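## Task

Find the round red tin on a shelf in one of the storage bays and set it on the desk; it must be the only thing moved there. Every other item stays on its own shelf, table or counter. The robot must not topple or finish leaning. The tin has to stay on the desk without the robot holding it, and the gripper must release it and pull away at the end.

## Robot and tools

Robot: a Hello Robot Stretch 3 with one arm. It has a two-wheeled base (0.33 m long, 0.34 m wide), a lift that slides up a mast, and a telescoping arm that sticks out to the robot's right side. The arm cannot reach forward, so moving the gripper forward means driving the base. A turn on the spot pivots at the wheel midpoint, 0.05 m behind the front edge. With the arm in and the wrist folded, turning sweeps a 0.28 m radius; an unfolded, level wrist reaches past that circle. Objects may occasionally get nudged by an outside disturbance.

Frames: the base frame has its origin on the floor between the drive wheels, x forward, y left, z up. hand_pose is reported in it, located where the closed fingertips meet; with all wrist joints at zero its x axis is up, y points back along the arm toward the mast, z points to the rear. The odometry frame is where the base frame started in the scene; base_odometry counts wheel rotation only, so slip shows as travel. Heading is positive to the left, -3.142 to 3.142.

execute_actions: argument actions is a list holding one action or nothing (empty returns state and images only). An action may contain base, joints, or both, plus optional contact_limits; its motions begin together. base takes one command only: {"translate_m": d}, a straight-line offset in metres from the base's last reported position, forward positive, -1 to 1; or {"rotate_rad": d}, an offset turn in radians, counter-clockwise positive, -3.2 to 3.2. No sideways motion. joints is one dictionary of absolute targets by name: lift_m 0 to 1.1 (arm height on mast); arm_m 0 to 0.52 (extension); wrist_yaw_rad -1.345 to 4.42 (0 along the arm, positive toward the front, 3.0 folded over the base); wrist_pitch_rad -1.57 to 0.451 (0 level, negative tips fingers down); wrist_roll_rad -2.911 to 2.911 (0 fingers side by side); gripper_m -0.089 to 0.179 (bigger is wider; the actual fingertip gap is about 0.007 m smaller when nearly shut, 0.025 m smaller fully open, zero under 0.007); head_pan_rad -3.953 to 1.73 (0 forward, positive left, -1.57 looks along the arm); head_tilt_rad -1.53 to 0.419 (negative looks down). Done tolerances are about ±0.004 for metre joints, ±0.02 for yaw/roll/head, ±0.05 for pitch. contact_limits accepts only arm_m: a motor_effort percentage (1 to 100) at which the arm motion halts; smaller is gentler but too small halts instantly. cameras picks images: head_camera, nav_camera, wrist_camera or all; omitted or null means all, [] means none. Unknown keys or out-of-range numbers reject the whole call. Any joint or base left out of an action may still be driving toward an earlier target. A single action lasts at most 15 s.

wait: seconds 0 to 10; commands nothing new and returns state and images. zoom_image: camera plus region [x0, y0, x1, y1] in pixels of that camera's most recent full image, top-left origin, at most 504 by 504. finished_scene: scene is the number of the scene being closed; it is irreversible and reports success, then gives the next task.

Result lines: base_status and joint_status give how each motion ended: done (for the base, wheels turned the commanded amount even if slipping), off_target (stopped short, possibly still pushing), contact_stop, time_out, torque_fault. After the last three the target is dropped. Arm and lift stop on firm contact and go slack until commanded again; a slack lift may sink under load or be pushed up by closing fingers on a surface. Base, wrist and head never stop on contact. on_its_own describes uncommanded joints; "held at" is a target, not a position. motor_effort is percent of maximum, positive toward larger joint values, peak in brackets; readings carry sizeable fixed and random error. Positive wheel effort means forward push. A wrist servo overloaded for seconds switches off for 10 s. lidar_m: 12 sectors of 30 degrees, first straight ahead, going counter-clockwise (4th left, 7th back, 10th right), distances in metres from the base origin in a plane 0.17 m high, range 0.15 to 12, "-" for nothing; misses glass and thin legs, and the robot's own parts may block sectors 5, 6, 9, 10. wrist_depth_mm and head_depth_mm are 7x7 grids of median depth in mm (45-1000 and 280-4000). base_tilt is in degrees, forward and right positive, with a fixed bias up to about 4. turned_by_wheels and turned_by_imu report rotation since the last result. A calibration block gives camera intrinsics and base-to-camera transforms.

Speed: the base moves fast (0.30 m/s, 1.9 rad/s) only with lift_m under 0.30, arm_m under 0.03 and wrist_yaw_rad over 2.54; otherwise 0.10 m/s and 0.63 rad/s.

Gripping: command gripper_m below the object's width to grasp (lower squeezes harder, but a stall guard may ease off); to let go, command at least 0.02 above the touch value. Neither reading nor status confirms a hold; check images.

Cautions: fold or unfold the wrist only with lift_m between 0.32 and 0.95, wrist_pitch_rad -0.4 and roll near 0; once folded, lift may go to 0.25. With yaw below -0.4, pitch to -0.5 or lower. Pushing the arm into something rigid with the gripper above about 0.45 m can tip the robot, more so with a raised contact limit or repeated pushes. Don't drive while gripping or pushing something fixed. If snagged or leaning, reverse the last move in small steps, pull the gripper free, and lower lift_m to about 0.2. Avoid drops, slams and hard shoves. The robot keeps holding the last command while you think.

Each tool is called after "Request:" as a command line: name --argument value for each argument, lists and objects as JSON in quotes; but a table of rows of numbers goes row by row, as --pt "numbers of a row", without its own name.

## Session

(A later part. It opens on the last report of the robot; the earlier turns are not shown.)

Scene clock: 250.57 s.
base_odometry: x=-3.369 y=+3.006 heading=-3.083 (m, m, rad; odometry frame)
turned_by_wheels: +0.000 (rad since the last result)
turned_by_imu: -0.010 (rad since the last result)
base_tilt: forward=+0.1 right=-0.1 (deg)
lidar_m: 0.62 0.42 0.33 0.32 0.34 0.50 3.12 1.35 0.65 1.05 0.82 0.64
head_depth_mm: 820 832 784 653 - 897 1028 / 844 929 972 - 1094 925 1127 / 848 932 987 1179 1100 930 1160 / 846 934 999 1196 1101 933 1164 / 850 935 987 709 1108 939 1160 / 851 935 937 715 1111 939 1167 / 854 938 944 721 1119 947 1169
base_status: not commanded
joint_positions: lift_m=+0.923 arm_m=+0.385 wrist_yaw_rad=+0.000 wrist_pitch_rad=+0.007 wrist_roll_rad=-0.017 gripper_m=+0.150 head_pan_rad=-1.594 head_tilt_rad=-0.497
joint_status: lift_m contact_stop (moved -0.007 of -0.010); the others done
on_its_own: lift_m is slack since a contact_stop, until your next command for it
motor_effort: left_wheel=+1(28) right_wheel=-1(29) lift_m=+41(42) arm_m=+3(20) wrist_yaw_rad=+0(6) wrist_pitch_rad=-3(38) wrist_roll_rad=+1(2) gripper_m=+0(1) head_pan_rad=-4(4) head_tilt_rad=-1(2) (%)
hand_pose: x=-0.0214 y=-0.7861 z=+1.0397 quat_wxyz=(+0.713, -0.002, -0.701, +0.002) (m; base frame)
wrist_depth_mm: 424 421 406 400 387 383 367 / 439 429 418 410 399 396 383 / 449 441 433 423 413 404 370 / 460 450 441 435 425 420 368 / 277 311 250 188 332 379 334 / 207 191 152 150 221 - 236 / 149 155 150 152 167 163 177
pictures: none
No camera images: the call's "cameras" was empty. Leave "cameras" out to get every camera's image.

Request:
execute_actions --actions '[{"joints":{"lift_m":0.932}}]' --cameras '[]'

Request:
execute_actions --actions '[{"joints":{"gripper_m":0.04}}]' --cameras '["wrist_camera"]'

Request:
execute_actions --actions '[{"joints":{"lift_m":0.95}}]' --cameras '[]'

Request:
execute_actions --actions '[{"joints":{"arm_m":0.0}}]' --cameras '["wrist_camera"]'

Scene clock: 261.80 s.
base_odometry: x=-3.369 y=+3.006 heading=-3.083 (m, m, rad; odometry frame)
turned_by_wheels: +0.000 (rad since the last result)
turned_by_imu: +0.001 (rad since the last result)
base_tilt: forward=+0.0 right=+0.0 (deg)
lidar_m: 0.62 0.42 0.33 0.32 0.34 0.50 3.12 1.35 0.65 1.05 0.82 0.64
head_depth_mm: 820 834 784 - - 877 1030 / 847 927 984 1174 1091 926 1133 / 847 930 981 1177 1098 926 1160 / 847 933 991 1177 1102 930 1162 / 852 932 990 710 1107 933 1166 / 850 937 934 716 1113 940 1170 / 850 937 949 723 1120 944 1174
base_status: not commanded
joint_positions: lift_m=+0.932 arm_m=+0.385 wrist_yaw_rad=+0.000 wrist_pitch_rad=-0.016 wrist_roll_rad=-0.017 gripper_m=+0.150 head_pan_rad=-1.594 head_tilt_rad=-0.497
joint_status: all done
motor_effort: left_wheel=+0(1) right_wheel=+0(0) lift_m=+45(49) arm_m=+3(3) wrist_yaw_rad=-1(0) wrist_pitch_rad=+6(7) wrist_roll_rad=+1(1) gripper_m=+0(0) head_pan_rad=-5(3) head_tilt_rad=-1(1) (%)
hand_pose: x=-0.0214 y=-0.7855 z=+1.0424 quat_wxyz=(+0.713, +0.006, -0.701, -0.006) (m; base frame)
wrist_depth_mm: 422 410 402 395 386 376 370 / 436 426 418 407 400 391 377 / 455 444 423 424 414 402 370 / 446 454 440 440 430 423 368 / 275 304 254 201 326 371 329 / 210 194 154 151 222 - 237 / 151 157 153 154 169 167 181
pictures: none
No camera images: the call's "cameras" was empty. Leave "cameras" out to get every camera's image.

Scene clock: 263.40 s.
base_odometry: x=-3.369 y=+3.006 heading=-3.083 (m, m, rad; odometry frame)
turned_by_wheels: +0.000 (rad since the last result)
turned_by_imu: +0.000 (rad since the last result)
base_tilt: forward=+0.1 right=+0.0 (deg)
lidar_m: 0.62 0.42 0.33 0.32 0.34 0.50 3.11 1.35 0.66 1.05 0.82 0.63
head_depth_mm: 821 834 784 - - 877 1026 / 843 926 984 1173 1087 927 1130 / 847 928 983 1177 1097 932 1158 / 848 930 989 1182 1111 930 1158 / 851 934 931 712 1111 937 1163 / 853 935 935 716 1114 940 1166 / 849 937 947 722 1119 944 1173
base_status: not commanded
joint_positions: lift_m=+0.932 arm_m=+0.385 wrist_yaw_rad=+0.001 wrist_pitch_rad=-0.016 wrist_roll_rad=-0.017 gripper_m=+0.041 head_pan_rad=-1.594 head_tilt_rad=-0.497
joint_status: all done
motor_effort: left_wheel=+1(1) right_wheel=-1(1) lift_m=+45(45) arm_m=+3(3) wrist_yaw_rad=-2(2) wrist_pitch_rad=+6(6) wrist_roll_rad=+1(1) gripper_m=-12(99) head_pan_rad=-4(4) head_tilt_rad=-2(1) (%)
hand_pose: x=-0.0213 y=-0.7855 z=+1.0424 quat_wxyz=(+0.713, +0.006, -0.701, -0.006) (m; base frame)
wrist_depth_mm: 419 412 404 398 385 377 370 / 436 426 416 402 396 390 383 / 453 442 434 420 414 405 380 / 452 452 443 431 429 411 372 / 275 286 307 189 361 342 329 / 199 205 186 153 - 233 240 / 155 157 161 158 168 176 176
pictures: wrist_camera
camera_calibration (this result's frames):
wrist_camera: T_world_to_cam=[[-0.997329, 0.0332506, 0.0650319, -0.070548], [-0.0571122, 0.199998, -0.97813, 1.20368], [-0.0455297, -0.979232, -0.197565, -0.393699], [0, 0, 0, 1]] pos_world=[-0.01954, -0.62391, 1.10416]
Images, in order (width x height): wrist_camera 644x364.

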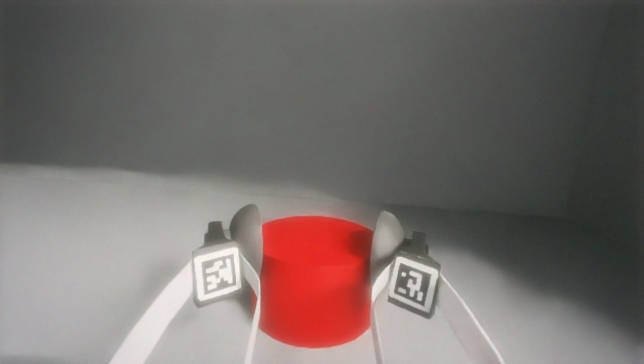

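Scene clock: 264.30 s.
base_odometry: x=-3.369 y=+3.006 heading=-3.083 (m, m, rad; odometry frame)
turned_by_wheels: +0.000 (rad since the last result)
turned_by_imu: +0.000 (rad since the last result)
base_tilt: forward=+0.1 right=+0.0 (deg)
lidar_m: 0.62 0.42 0.33 0.32 0.34 0.50 3.12 1.35 0.65 1.05 0.82 0.64
head_depth_mm: 818 833 828 - 987 870 1025 / 845 929 980 1173 1090 923 1130 / 847 933 - 1176 1095 928 1153 / 847 932 - 1180 1105 936 1162 / 851 932 930 712 1105 937 1163 / 852 935 932 715 1105 940 1177 / 853 935 945 720 1118 946 1174
base_status: not commanded
joint_positions: lift_m=+0.950 arm_m=+0.385 wrist_yaw_rad=+0.001 wrist_pitch_rad=-0.027 wrist_roll_rad=-0.017 gripper_m=+0.041 head_pan_rad=-1.594 head_tilt_rad=-0.497
joint_status: all done
motor_effort: left_wheel=+1(1) right_wheel=-1(1) lift_m=+46(49) arm_m=+3(3) wrist_yaw_rad=+0(2) wrist_pitch_rad=+11(11) wrist_roll_rad=+1(1) gripper_m=-13(12) head_pan_rad=-3(3) head_tilt_rad=-1(1) (%)
hand_pose: x=-0.0213 y=-0.7852 z=+1.0577 quat_wxyz=(+0.713, +0.010, -0.701, -0.009) (m; base frame)
wrist_depth_mm: 420 407 397 392 384 377 369 / 433 426 417 403 399 388 384 / 453 438 425 424 415 402 377 / 464 458 444 434 429 420 369 / 307 317 326 191 403 381 344 / 224 229 189 152 - 259 268 / 175 177 180 160 190 200 202
pictures: none
No camera images: the call's "cameras" was empty. Leave "cameras" out to get every camera's image.

Scene clock: 268.33 s.
base_odometry: x=-3.369 y=+3.006 heading=-3.083 (m, m, rad; odometry frame)
turned_by_wheels: +0.000 (rad since the last result)
turned_by_imu: +0.001 (rad since the last result)
base_tilt: forward=+0.0 right=+0.0 (deg)
lidar_m: 0.62 0.42 0.32 0.32 0.34 0.50 3.12 1.34 0.65 1.05 0.82 0.64
head_depth_mm: 819 830 787 687 860 - - / 845 927 898 696 1098 - - / 846 928 908 660 - - - / 849 931 919 633 - - 1163 / 849 933 927 691 1110 939 1165 / 849 934 935 717 1116 943 1171 / 856 936 946 724 1118 947 1177
base_status: not commanded
joint_positions: lift_m=+0.950 arm_m=+0.000 wrist_yaw_rad=+0.001 wrist_pitch_rad=-0.028 wrist_roll_rad=-0.017 gripper_m=+0.041 head_pan_rad=-1.594 head_tilt_rad=-0.497
joint_status: all done
motor_effort: left_wheel=+1(1) right_wheel=-1(1) lift_m=+47(46) arm_m=-4(6) wrist_yaw_rad=+0(1) wrist_pitch_rad=+11(11) wrist_roll_rad=+1(1) gripper_m=-13(13) head_pan_rad=-3(4) head_tilt_rad=-1(2) (%)
hand_pose: x=-0.0213 y=-0.4008 z=+1.0573 quat_wxyz=(+0.713, +0.010, -0.701, -0.010) (m; base frame)
wrist_depth_mm: 601 767 769 775 752 538 345 / 614 822 801 784 780 536 336 / 623 846 835 832 795 534 335 / 498 527 572 619 651 507 347 / 585 398 391 191 402 387 355 / 646 873 550 153 - 475 370 / 668 773 828 159 843 452 384
pictures: wrist_camera
camera_calibration (this result's frames):
wrist_camera: T_world_to_cam=[[-0.997325, 0.032575, 0.0654407, -0.0850413], [-0.0570964, 0.211881, -0.975626, 1.14338], [-0.0456467, -0.976753, -0.209454, -0.000438283], [0, 0, 0, 1]] pos_world=[-0.0195508, -0.239918, 1.12099]
Images, in order (width x height): wrist_camera 644x364.

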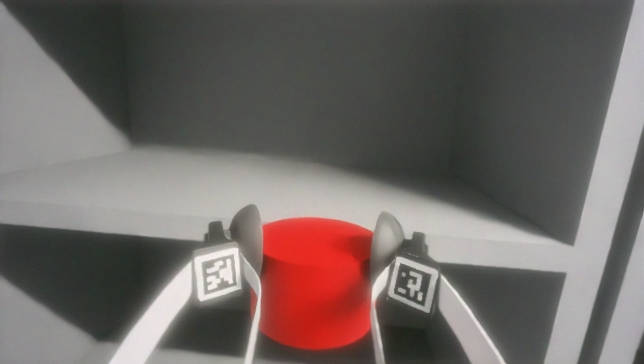

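Request:
execute_actions --actions '[{"base":{"translate_m":-1.0},"joints":{"wrist_yaw_rad":1.9}}]' --cameras '[]'

Request:
execute_actions --actions '[{"base":{"translate_m":-0.6},"joints":{"head_pan_rad":-2.6,"head_tilt_rad":-0.6}}]' --cameras '[]'

Request:
execute_actions --actions '[{"base":{"rotate_rad":-1.61}}]' --cameras '["nav_camera"]'

Scene clock: 286.00 s.
base_odometry: x=-2.370 y=+3.064 heading=-3.083 (m, m, rad; odometry frame)
turned_by_wheels: +0.000 (rad since the last result)
turned_by_imu: -0.004 (rad since the last result)
base_tilt: forward=+0.0 right=+0.0 (deg)
lidar_m: 1.21 0.52 0.41 0.40 0.42 2.19 2.12 1.30 0.56 0.97 0.83 0.82
head_depth_mm: 633 642 651 590 667 - - / 781 843 837 624 1038 - - / 779 854 910 628 1103 - - / 783 861 910 600 1107 - - / 782 862 912 606 1110 884 1156 / 785 862 910 608 1111 887 1167 / 785 864 912 613 1121 890 801
base_status: done
joint_positions: lift_m=+0.950 arm_m=+0.000 wrist_yaw_rad=+1.898 wrist_pitch_rad=-0.028 wrist_roll_rad=-0.017 gripper_m=+0.041 head_pan_rad=-1.594 head_tilt_rad=-0.497
joint_status: all done
motor_effort: left_wheel=+1(7) right_wheel=+0(3) lift_m=+46(46) arm_m=-3(4) wrist_yaw_rad=+2(5) wrist_pitch_rad=+11(11) wrist_roll_rad=+1(1) gripper_m=-12(12) head_pan_rad=-3(4) head_tilt_rad=-2(1) (%)
hand_pose: x=+0.2206 y=-0.0632 z=+1.0573 quat_wxyz=(+0.424, +0.576, -0.400, +0.574) (m; base frame)
wrist_depth_mm: 417 525 739 - - - - / 418 531 773 - - - - / 428 561 782 - - - - / 447 579 826 - - - - / 442 577 725 191 - - - / 454 578 451 153 - - - / 455 570 866 159 - - 973
pictures: none
No camera images: the call's "cameras" was empty. Leave "cameras" out to get every camera's image.

Scene clock: 292.97 s.
base_odometry: x=-1.771 y=+3.099 heading=-3.083 (m, m, rad; odometry frame)
turned_by_wheels: +0.000 (rad since the last result)
turned_by_imu: -0.002 (rad since the last result)
base_tilt: forward=+0.0 right=+0.0 (deg)
lidar_m: 1.37 0.59 0.57 1.89 2.06 1.58 1.52 1.25 0.96 0.94 0.59 1.32
head_depth_mm: 1263 1392 1545 1722 1670 1455 - / 1339 1472 1657 1860 1666 - - / 1436 1585 1784 1984 1709 - - / 1416 1573 1754 1933 1746 - - / 1232 1349 1486 1653 1761 - 1134 / 1090 1173 1285 1406 - - 1155 / 977 1045 1129 1215 - - 1156
base_status: done
joint_positions: lift_m=+0.950 arm_m=+0.000 wrist_yaw_rad=+1.898 wrist_pitch_rad=-0.028 wrist_roll_rad=-0.017 gripper_m=+0.041 head_pan_rad=-2.593 head_tilt_rad=-0.592
joint_status: all done
motor_effort: left_wheel=+2(6) right_wheel=-1(5) lift_m=+46(46) arm_m=-3(3) wrist_yaw_rad=+2(1) wrist_pitch_rad=+11(11) wrist_roll_rad=+1(1) gripper_m=-12(13) head_pan_rad=-4(50) head_tilt_rad=-3(16) (%)
hand_pose: x=+0.2206 y=-0.0632 z=+1.0573 quat_wxyz=(+0.424, +0.576, -0.400, +0.574) (m; base frame)
wrist_depth_mm: 452 572 786 - - - 987 / 477 589 824 - - - 905 / 487 593 847 - - - 938 / 504 610 888 - - - 951 / 518 636 795 190 - - 961 / 561 625 484 153 - - 962 / 572 631 950 159 - - 941
pictures: none
No camera images: the call's "cameras" was empty. Leave "cameras" out to get every camera's image.

Scene clock: 296.47 s.
base_odometry: x=-1.771 y=+3.099 heading=+1.590 (m, m, rad; odometry frame)
turned_by_wheels: -1.610 (rad since the last result)
turned_by_imu: -1.583 (rad since the last result)
base_tilt: forward=+0.1 right=+0.0 (deg)
lidar_m: 0.94 0.59 1.32 1.54 0.61 0.57 1.85 2.13 1.59 1.52 1.30 0.97
head_depth_mm: 3118 3435 2949 2132 1664 1447 - / 3291 2876 2950 2134 1683 - - / 2957 2541 2632 2134 1713 - - / 2478 2680 2823 2152 1742 - - / 2136 2325 2571 2174 1799 - 1129 / 1878 2016 2190 2188 - - 1154 / 1663 1786 1935 2035 - - 1160
base_status: done
joint_positions: lift_m=+0.950 arm_m=+0.000 wrist_yaw_rad=+1.898 wrist_pitch_rad=-0.028 wrist_roll_rad=-0.017 gripper_m=+0.041 head_pan_rad=-2.593 head_tilt_rad=-0.593
joint_status: not commanded
motor_effort: left_wheel=+4(12) right_wheel=-3(7) lift_m=+46(47) arm_m=-3(4) wrist_yaw_rad=+1(2) wrist_pitch_rad=+11(11) wrist_roll_rad=+1(1) gripper_m=-13(14) head_pan_rad=-4(4) head_tilt_rad=-3(3) (%)
hand_pose: x=+0.2205 y=-0.0631 z=+1.0573 quat_wxyz=(+0.424, +0.576, -0.400, +0.574) (m; base frame)
wrist_depth_mm: - 540 712 913 786 721 656 / - 571 722 910 806 756 686 / - 604 757 925 862 769 698 / - 597 774 962 881 768 724 / - 646 679 191 862 811 745 / - - 435 152 - 848 779 / 842 756 832 159 966 851 781
pictures: nav_camera (sideways: a quarter turn counterclockwise sets it upright)
camera_calibration (this result's frames):
nav_camera: T_world_to_cam=[[-0.490633, -0.331626, 0.805793, -1.00732], [-0.549449, 0.835475, 0.0092921, 0.0432112], [-0.676302, -0.438184, -0.592124, 0.729769], [0, 0, 0, 1]] pos_world=[0.0230607, -0.0503837, 1.24341]
Images, in order (width x height): nav_camera 672x504.

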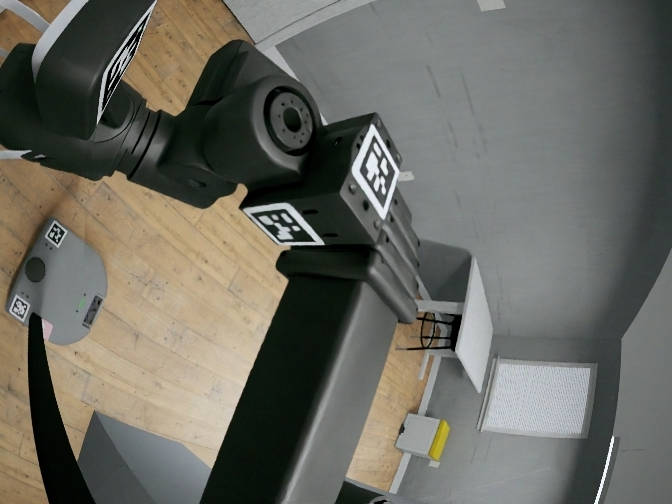

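Request:
execute_actions --actions '[{"base":{"translate_m":-1.0}}]' --cameras '[]'

Request:
execute_actions --actions '[{"base":{"translate_m":-0.8},"joints":{"head_tilt_rad":-0.9,"head_pan_rad":-2.2}}]' --cameras '["nav_camera"]'

Scene clock: 312.73 s.
base_odometry: x=-1.752 y=+2.099 heading=+1.590 (m, m, rad; odometry frame)
turned_by_wheels: +0.000 (rad since the last result)
turned_by_imu: -0.004 (rad since the last result)
base_tilt: forward=+0.0 right=+0.0 (deg)
lidar_m: 1.52 0.53 0.40 1.27 1.12 0.90 2.39 1.59 1.56 1.52 1.59 2.00
head_depth_mm: 2305 2531 2739 2118 1673 1444 - / 2424 2602 2831 2132 1678 - - / 2565 2158 2775 2141 1706 - - / 2452 2186 1929 2155 1746 - - / 2115 2157 1621 1965 1813 - 1132 / 1840 1937 2028 2180 - - 1160 / 1654 1767 1859 2014 - - 1160
base_status: done
joint_positions: lift_m=+0.950 arm_m=+0.000 wrist_yaw_rad=+1.898 wrist_pitch_rad=-0.028 wrist_roll_rad=-0.017 gripper_m=+0.041 head_pan_rad=-2.593 head_tilt_rad=-0.593
joint_status: not commanded
motor_effort: left_wheel=+5(6) right_wheel=-3(9) lift_m=+47(47) arm_m=-4(3) wrist_yaw_rad=+2(2) wrist_pitch_rad=+11(11) wrist_roll_rad=+1(1) gripper_m=-14(13) head_pan_rad=-4(4) head_tilt_rad=-4(3) (%)
hand_pose: x=+0.2205 y=-0.0631 z=+1.0573 quat_wxyz=(+0.424, +0.576, -0.400, +0.574) (m; base frame)
wrist_depth_mm: 415 531 - - - - - / 424 546 - - - - - / 432 555 - - - - - / 447 574 - - - - - / 449 581 - 191 - - - / 463 581 - 152 - - - / 466 589 - 159 - - -
pictures: none
No camera images: the call's "cameras" was empty. Leave "cameras" out to get every camera's image.

Scene clock: 321.70 s.
base_odometry: x=-1.736 y=+1.300 heading=+1.591 (m, m, rad; odometry frame)
turned_by_wheels: +0.000 (rad since the last result)
turned_by_imu: -0.003 (rad since the last result)
base_tilt: forward=+0.1 right=+0.0 (deg)
lidar_m: 2.31 0.99 1.56 0.41 0.42 0.59 1.59 1.16 1.10 1.50 1.56 2.17
head_depth_mm: 1287 2014 1849 - - 1168 1081 / 1286 2089 1969 - - 1211 1114 / 1289 1072 - - 1329 1209 - / 1296 1026 - - 1367 1214 - / 1299 1008 - - 1371 1214 1102 / 1299 1012 - - - 1196 1086 / 1266 1047 - - - - 1071
base_status: done
joint_positions: lift_m=+0.950 arm_m=+0.000 wrist_yaw_rad=+1.898 wrist_pitch_rad=-0.028 wrist_roll_rad=-0.017 gripper_m=+0.041 head_pan_rad=-2.207 head_tilt_rad=-0.889
joint_status: all done
motor_effort: left_wheel=+5(8) right_wheel=-3(7) lift_m=+46(46) arm_m=-3(4) wrist_yaw_rad=+3(2) wrist_pitch_rad=+11(11) wrist_roll_rad=+1(1) gripper_m=-13(13) head_pan_rad=+5(33) head_tilt_rad=-5(28) (%)
hand_pose: x=+0.2205 y=-0.0631 z=+1.0573 quat_wxyz=(+0.424, +0.576, -0.400, +0.574) (m; base frame)
wrist_depth_mm: - - - - - - - / - - - - - - - / - - - - - - - / - - - - - - - / - - - 191 - - - / - - - 153 - - - / - - - 160 - - -
pictures: nav_camera (sideways: a quarter turn counterclockwise sets it upright)
camera_calibration (this result's frames):
nav_camera: T_world_to_cam=[[-0.454064, -0.660283, 0.598208, -0.73702], [-0.824314, 0.566133, -0.000808094, 0.0580388], [-0.338131, -0.493478, -0.801341, 0.999813], [0, 0, 0, 1]] pos_world=[0.0512562, -0.0261138, 1.24213]
Images, in order (width x height): nav_camera 672x504.

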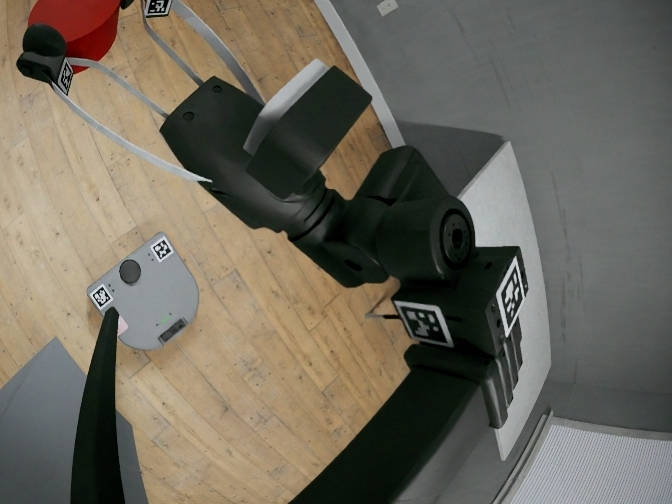

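Request:
execute_actions --actions '[{"base":{"translate_m":-0.9},"joints":{"wrist_yaw_rad":0,"head_pan_rad":-1.3,"head_tilt_rad":-0.6}}]' --cameras '["nav_camera"]'

Scene clock: 336.83 s.
base_odometry: x=-1.718 y=+0.400 heading=+1.591 (m, m, rad; odometry frame)
turned_by_wheels: +0.000 (rad since the last result)
turned_by_imu: -0.003 (rad since the last result)
base_tilt: forward=+0.1 right=+0.0 (deg)
lidar_m: 1.85 0.60 0.62 2.28 1.57 1.17 0.69 0.76 1.27 0.80 1.11 2.14
head_depth_mm: 1163 1300 1276 431 - - - / 1192 1329 1289 433 - - - / 1223 1357 1296 942 1578 1370 1168 / 1245 1402 1295 945 1660 1383 1167 / 1279 1435 1312 994 1579 1383 1175 / 1313 1475 1391 993 1675 1387 1180 / 1348 1518 1732 1036 1679 1383 1176
base_status: done
joint_positions: lift_m=+0.950 arm_m=+0.000 wrist_yaw_rad=+0.002 wrist_pitch_rad=-0.028 wrist_roll_rad=-0.017 gripper_m=+0.041 head_pan_rad=-1.307 head_tilt_rad=-0.606
joint_status: all done
motor_effort: left_wheel=+5(7) right_wheel=-3(9) lift_m=+46(46) arm_m=-4(4) wrist_yaw_rad=-1(4) wrist_pitch_rad=+11(11) wrist_roll_rad=+1(1) gripper_m=-13(12) head_pan_rad=+4(49) head_tilt_rad=+3(25) (%)
hand_pose: x=-0.0210 y=-0.4008 z=+1.0573 quat_wxyz=(+0.713, +0.011, -0.701, -0.009) (m; base frame)
wrist_depth_mm: - - - - - - - / - - - - - - - / - - - - - - - / - - - - - - - / - - - 191 - - - / 689 719 408 152 - 780 832 / 531 554 558 159 599 592 627
pictures: nav_camera (sideways: a quarter turn counterclockwise sets it upright)
camera_calibration (this result's frames):
nav_camera: T_world_to_cam=[[0.183267, -0.574708, 0.797574, -1.00072], [-0.956178, -0.292653, 0.00883361, 0.0462893], [0.228335, -0.764241, -0.603157, 0.738604], [0, 0, 0, 1]] pos_world=[0.0590095, 0.00289736, 1.24323]
Images, in order (width x height): nav_camera 672x504.

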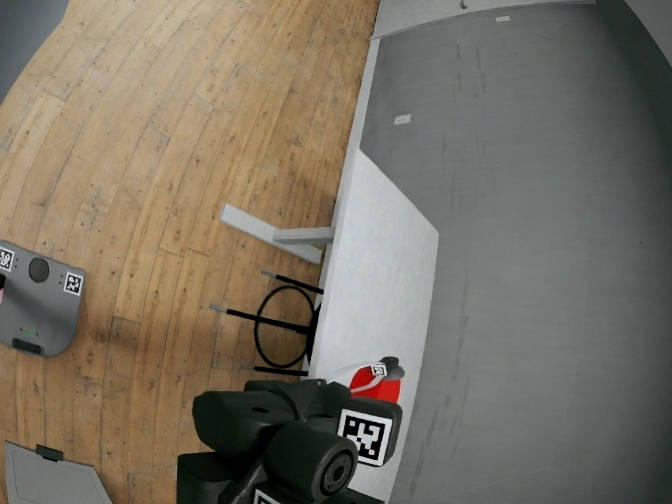

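Request:
execute_actions --actions '[{"joints":{"arm_m":0.52,"lift_m":0.72}}]' --cameras '["wrist_camera","head_camera"]'

Scene clock: 352.47 s.
base_odometry: x=-1.718 y=+0.400 heading=+1.591 (m, m, rad; odometry frame)
turned_by_wheels: +0.000 (rad since the last result)
turned_by_imu: +0.001 (rad since the last result)
base_tilt: forward=+0.0 right=+0.0 (deg)
lidar_m: 1.85 0.60 0.62 2.28 1.57 1.16 0.69 0.76 1.26 0.80 1.10 2.14
head_depth_mm: 1170 1296 1280 - 1520 1352 1163 / 1194 1332 1355 875 1602 1366 1160 / 1222 1361 1286 941 1614 1368 1164 / 1246 1404 1300 945 1664 1378 1166 / 1278 1431 1305 986 1581 1378 1168 / 1320 1477 1388 990 1683 1378 1172 / 1351 1511 1736 1043 1680 1386 1180
base_status: not commanded
joint_positions: lift_m=+0.720 arm_m=+0.519 wrist_yaw_rad=+0.001 wrist_pitch_rad=-0.028 wrist_roll_rad=-0.017 gripper_m=+0.041 head_pan_rad=-1.307 head_tilt_rad=-0.606
joint_status: all done
motor_effort: left_wheel=+5(5) right_wheel=-3(3) lift_m=+37(40) arm_m=+4(7) wrist_yaw_rad=-2(2) wrist_pitch_rad=+11(12) wrist_roll_rad=+1(1) gripper_m=-13(13) head_pan_rad=+4(3) head_tilt_rad=+3(3) (%)
hand_pose: x=-0.0212 y=-0.9192 z=+0.8275 quat_wxyz=(+0.713, +0.011, -0.701, -0.010) (m; base frame)
wrist_depth_mm: 677 687 670 673 670 659 665 / 703 708 700 709 691 677 694 / 733 724 717 717 721 726 725 / 648 681 734 734 739 742 738 / 405 416 427 191 520 493 528 / 290 303 222 153 - 335 349 / 229 234 235 159 250 259 262
pictures: head_camera (sideways: a quarter turn clockwise sets it upright), wrist_camera
camera_calibration (this result's frames):
head_camera: T_world_to_cam=[[-0.108376, 0.604695, -0.789049, 1.05038], [0.980861, 0.194199, 0.0141052, -0.0261703], [0.161762, -0.772419, -0.614168, 0.758926], [0, 0, 0, 1]] pos_world=[0.0167398, -0.0438691, 1.29528]
wrist_camera: T_world_to_cam=[[-0.997331, 0.0323267, 0.0654596, -0.0533014], [-0.0571433, 0.21239, -0.975513, 1.02936], [-0.045438, -0.97665, -0.209976, -0.554438], [0, 0, 0, 1]] pos_world=[-0.0195305, -0.758395, 0.891227]
Images, in order (width x height): head_camera 896x504, wrist_camera 644x364.

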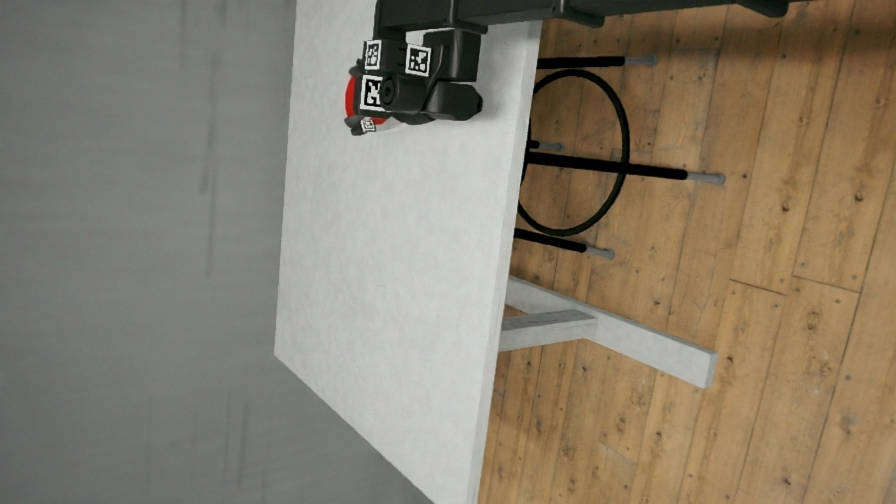

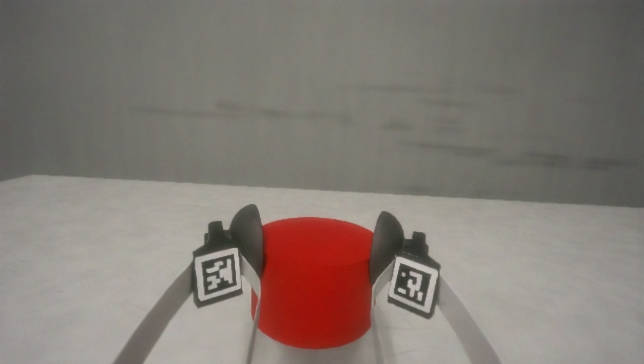

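Request:
execute_actions --actions '[{"joints":{"lift_m":0.64}}]' --cameras '["wrist_camera"]'

Scene clock: 360.77 s.
base_odometry: x=-1.718 y=+0.400 heading=+1.591 (m, m, rad; odometry frame)
turned_by_wheels: +0.000 (rad since the last result)
turned_by_imu: +0.001 (rad since the last result)
base_tilt: forward=+0.1 right=+0.0 (deg)
lidar_m: 1.85 0.60 0.62 2.28 1.58 1.16 0.69 0.76 1.27 0.80 1.10 2.14
head_depth_mm: 1164 1293 1276 1010 1546 1373 1162 / 1192 1328 1285 - 1612 1367 1165 / 1219 1368 1296 944 1614 1370 1167 / 1250 1400 1303 947 1621 1383 1169 / 1283 1437 1304 990 1583 1386 1174 / 1317 1481 1391 995 1676 1381 1176 / 1346 1524 1725 1045 1690 1386 1177
base_status: not commanded
joint_positions: lift_m=+0.652 arm_m=+0.519 wrist_yaw_rad=+0.000 wrist_pitch_rad=+0.015 wrist_roll_rad=-0.018 gripper_m=+0.041 head_pan_rad=-1.307 head_tilt_rad=-0.605
joint_status: lift_m contact_stop (moved -0.068 of -0.080)
on_its_own: lift_m is slack since a contact_stop, until your next command for it (your +0.640 is given up)
motor_effort: left_wheel=+1(5) right_wheel=+1(3) lift_m=+41(40) arm_m=+3(4) wrist_yaw_rad=-1(1) wrist_pitch_rad=-6(13) wrist_roll_rad=+1(1) gripper_m=-13(13) head_pan_rad=+4(3) head_tilt_rad=+3(3) (%)
hand_pose: x=-0.0213 y=-0.9205 z=+0.7706 quat_wxyz=(+0.714, -0.005, -0.700, +0.005) (m; base frame)
wrist_depth_mm: 688 683 679 672 676 679 693 / 712 705 699 706 702 722 684 / 733 729 703 713 719 716 714 / 487 537 579 629 690 736 736 / 285 294 322 191 382 364 380 / 198 205 186 152 - 234 244 / 153 156 160 156 167 175 177
pictures: wrist_camera
camera_calibration (this result's frames):
wrist_camera: T_world_to_cam=[[-0.997253, 0.0354412, 0.0650354, -0.0464223], [-0.0580971, 0.170316, -0.983675, 0.941661], [-0.0459392, -0.984752, -0.167789, -0.60758], [0, 0, 0, 1]] pos_world=[-0.0194987, -0.75705, 0.827363]
Images, in order (width x height): wrist_camera 644x364.

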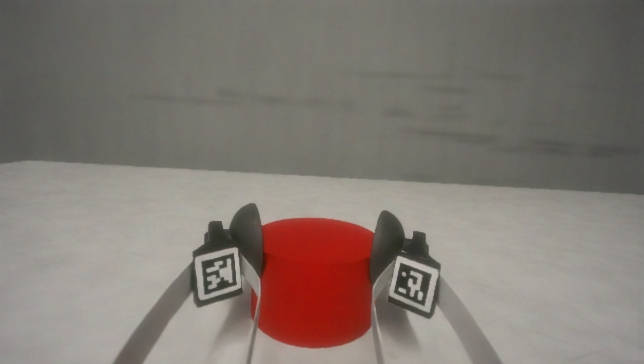

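Request:
execute_actions --actions '[{"joints":{"gripper_m":0.15,"lift_m":0.662}}]' --cameras '[]'

Request:
execute_actions --actions '[{"joints":{"arm_m":0.0,"lift_m":0.7}}]' --cameras '["wrist_camera"]'

Request:
finished_scene --scene 1

Scene clock: 366.90 s.
base_odometry: x=-1.718 y=+0.400 heading=+1.591 (m, m, rad; odometry frame)
turned_by_wheels: +0.000 (rad since the last result)
turned_by_imu: +0.001 (rad since the last result)
base_tilt: forward=+0.1 right=+0.0 (deg)
lidar_m: 1.85 0.60 0.62 2.28 1.57 1.16 0.69 0.76 1.27 0.80 1.10 2.14
head_depth_mm: 1170 1293 1281 1014 1530 1357 1151 / 1196 1327 1285 980 1619 1367 1168 / 1226 1363 1295 943 1620 1375 1164 / 1254 1396 1301 950 1622 1378 1169 / 1276 1432 1307 988 1584 1378 1178 / 1311 1476 1386 994 1680 1378 1176 / 1346 1521 1727 1044 1699 1388 1179
base_status: not commanded
joint_positions: lift_m=+0.662 arm_m=+0.519 wrist_yaw_rad=+0.000 wrist_pitch_rad=-0.016 wrist_roll_rad=-0.018 gripper_m=+0.150 head_pan_rad=-1.307 head_tilt_rad=-0.605
joint_status: all done
motor_effort: left_wheel=+1(1) right_wheel=+0(1) lift_m=+46(47) arm_m=+3(3) wrist_yaw_rad=-1(1) wrist_pitch_rad=+6(7) wrist_roll_rad=+1(1) gripper_m=+1(100) head_pan_rad=+3(3) head_tilt_rad=+3(3) (%)
hand_pose: x=-0.0213 y=-0.9197 z=+0.7723 quat_wxyz=(+0.714, +0.006, -0.700, -0.006) (m; base frame)
wrist_depth_mm: 678 687 671 681 671 662 675 / 702 707 708 689 683 696 699 / 726 737 736 740 726 736 708 / 444 475 511 551 609 659 730 / 274 309 292 188 326 375 357 / 208 193 197 152 218 - 238 / 151 158 162 157 169 166 181
pictures: none
No camera images: the call's "cameras" was empty. Leave "cameras" out to get every camera's image.

Scene clock: 371.90 s.
base_odometry: x=-1.718 y=+0.400 heading=+1.591 (m, m, rad; odometry frame)
turned_by_wheels: +0.000 (rad since the last result)
turned_by_imu: +0.001 (rad since the last result)
base_tilt: forward=+0.0 right=+0.0 (deg)
lidar_m: 1.85 0.60 0.62 2.29 1.57 1.17 0.69 0.76 1.27 0.80 1.10 2.14
head_depth_mm: 1161 1290 1285 938 1510 1344 1158 / 1194 1326 1282 939 1605 1375 - / 1220 1358 1295 942 1618 1343 1167 / 1248 1404 1300 947 1619 1380 1168 / 1280 1439 1312 991 1582 1379 1173 / 1308 1467 1392 992 1688 1382 1175 / 1340 1531 1727 1043 1686 1385 1183
base_status: not commanded
joint_positions: lift_m=+0.700 arm_m=+0.000 wrist_yaw_rad=+0.000 wrist_pitch_rad=-0.018 wrist_roll_rad=-0.018 gripper_m=+0.150 head_pan_rad=-1.307 head_tilt_rad=-0.605
joint_status: all done
motor_effort: left_wheel=+1(1) right_wheel=-1(1) lift_m=+46(49) arm_m=-4(3) wrist_yaw_rad=+0(1) wrist_pitch_rad=+7(7) wrist_roll_rad=+1(1) gripper_m=+0(0) head_pan_rad=+4(3) head_tilt_rad=+3(3) (%)
hand_pose: x=-0.0213 y=-0.4011 z=+0.8100 quat_wxyz=(+0.714, +0.007, -0.700, -0.006) (m; base frame)
wrist_depth_mm: - - - - - - - / - - - - - - - / - - - - - - - / 611 649 689 688 809 905 984 / - 454 488 513 488 518 501 / - - - - - - - / - - - - - - -
pictures: wrist_camera
camera_calibration (this result's frames):
wrist_camera: T_world_to_cam=[[-0.997252, 0.0333403, 0.0661559, -0.0691438], [-0.0581147, 0.20175, -0.977711, 0.89975], [-0.0459441, -0.978869, -0.199258, -0.0616626], [0, 0, 0, 1]] pos_world=[-0.0194982, -0.239579, 0.871983]
Images, in order (width x height): wrist_camera 644x364.

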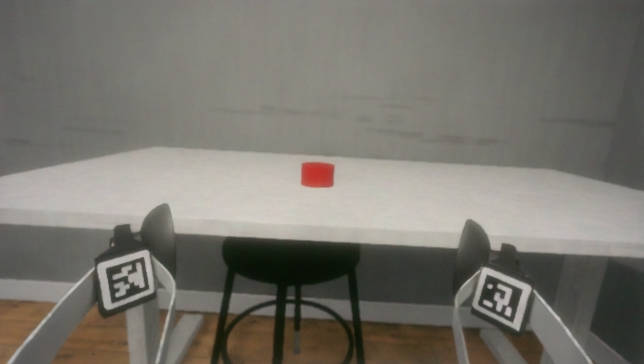

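The scene is finished: the task was done.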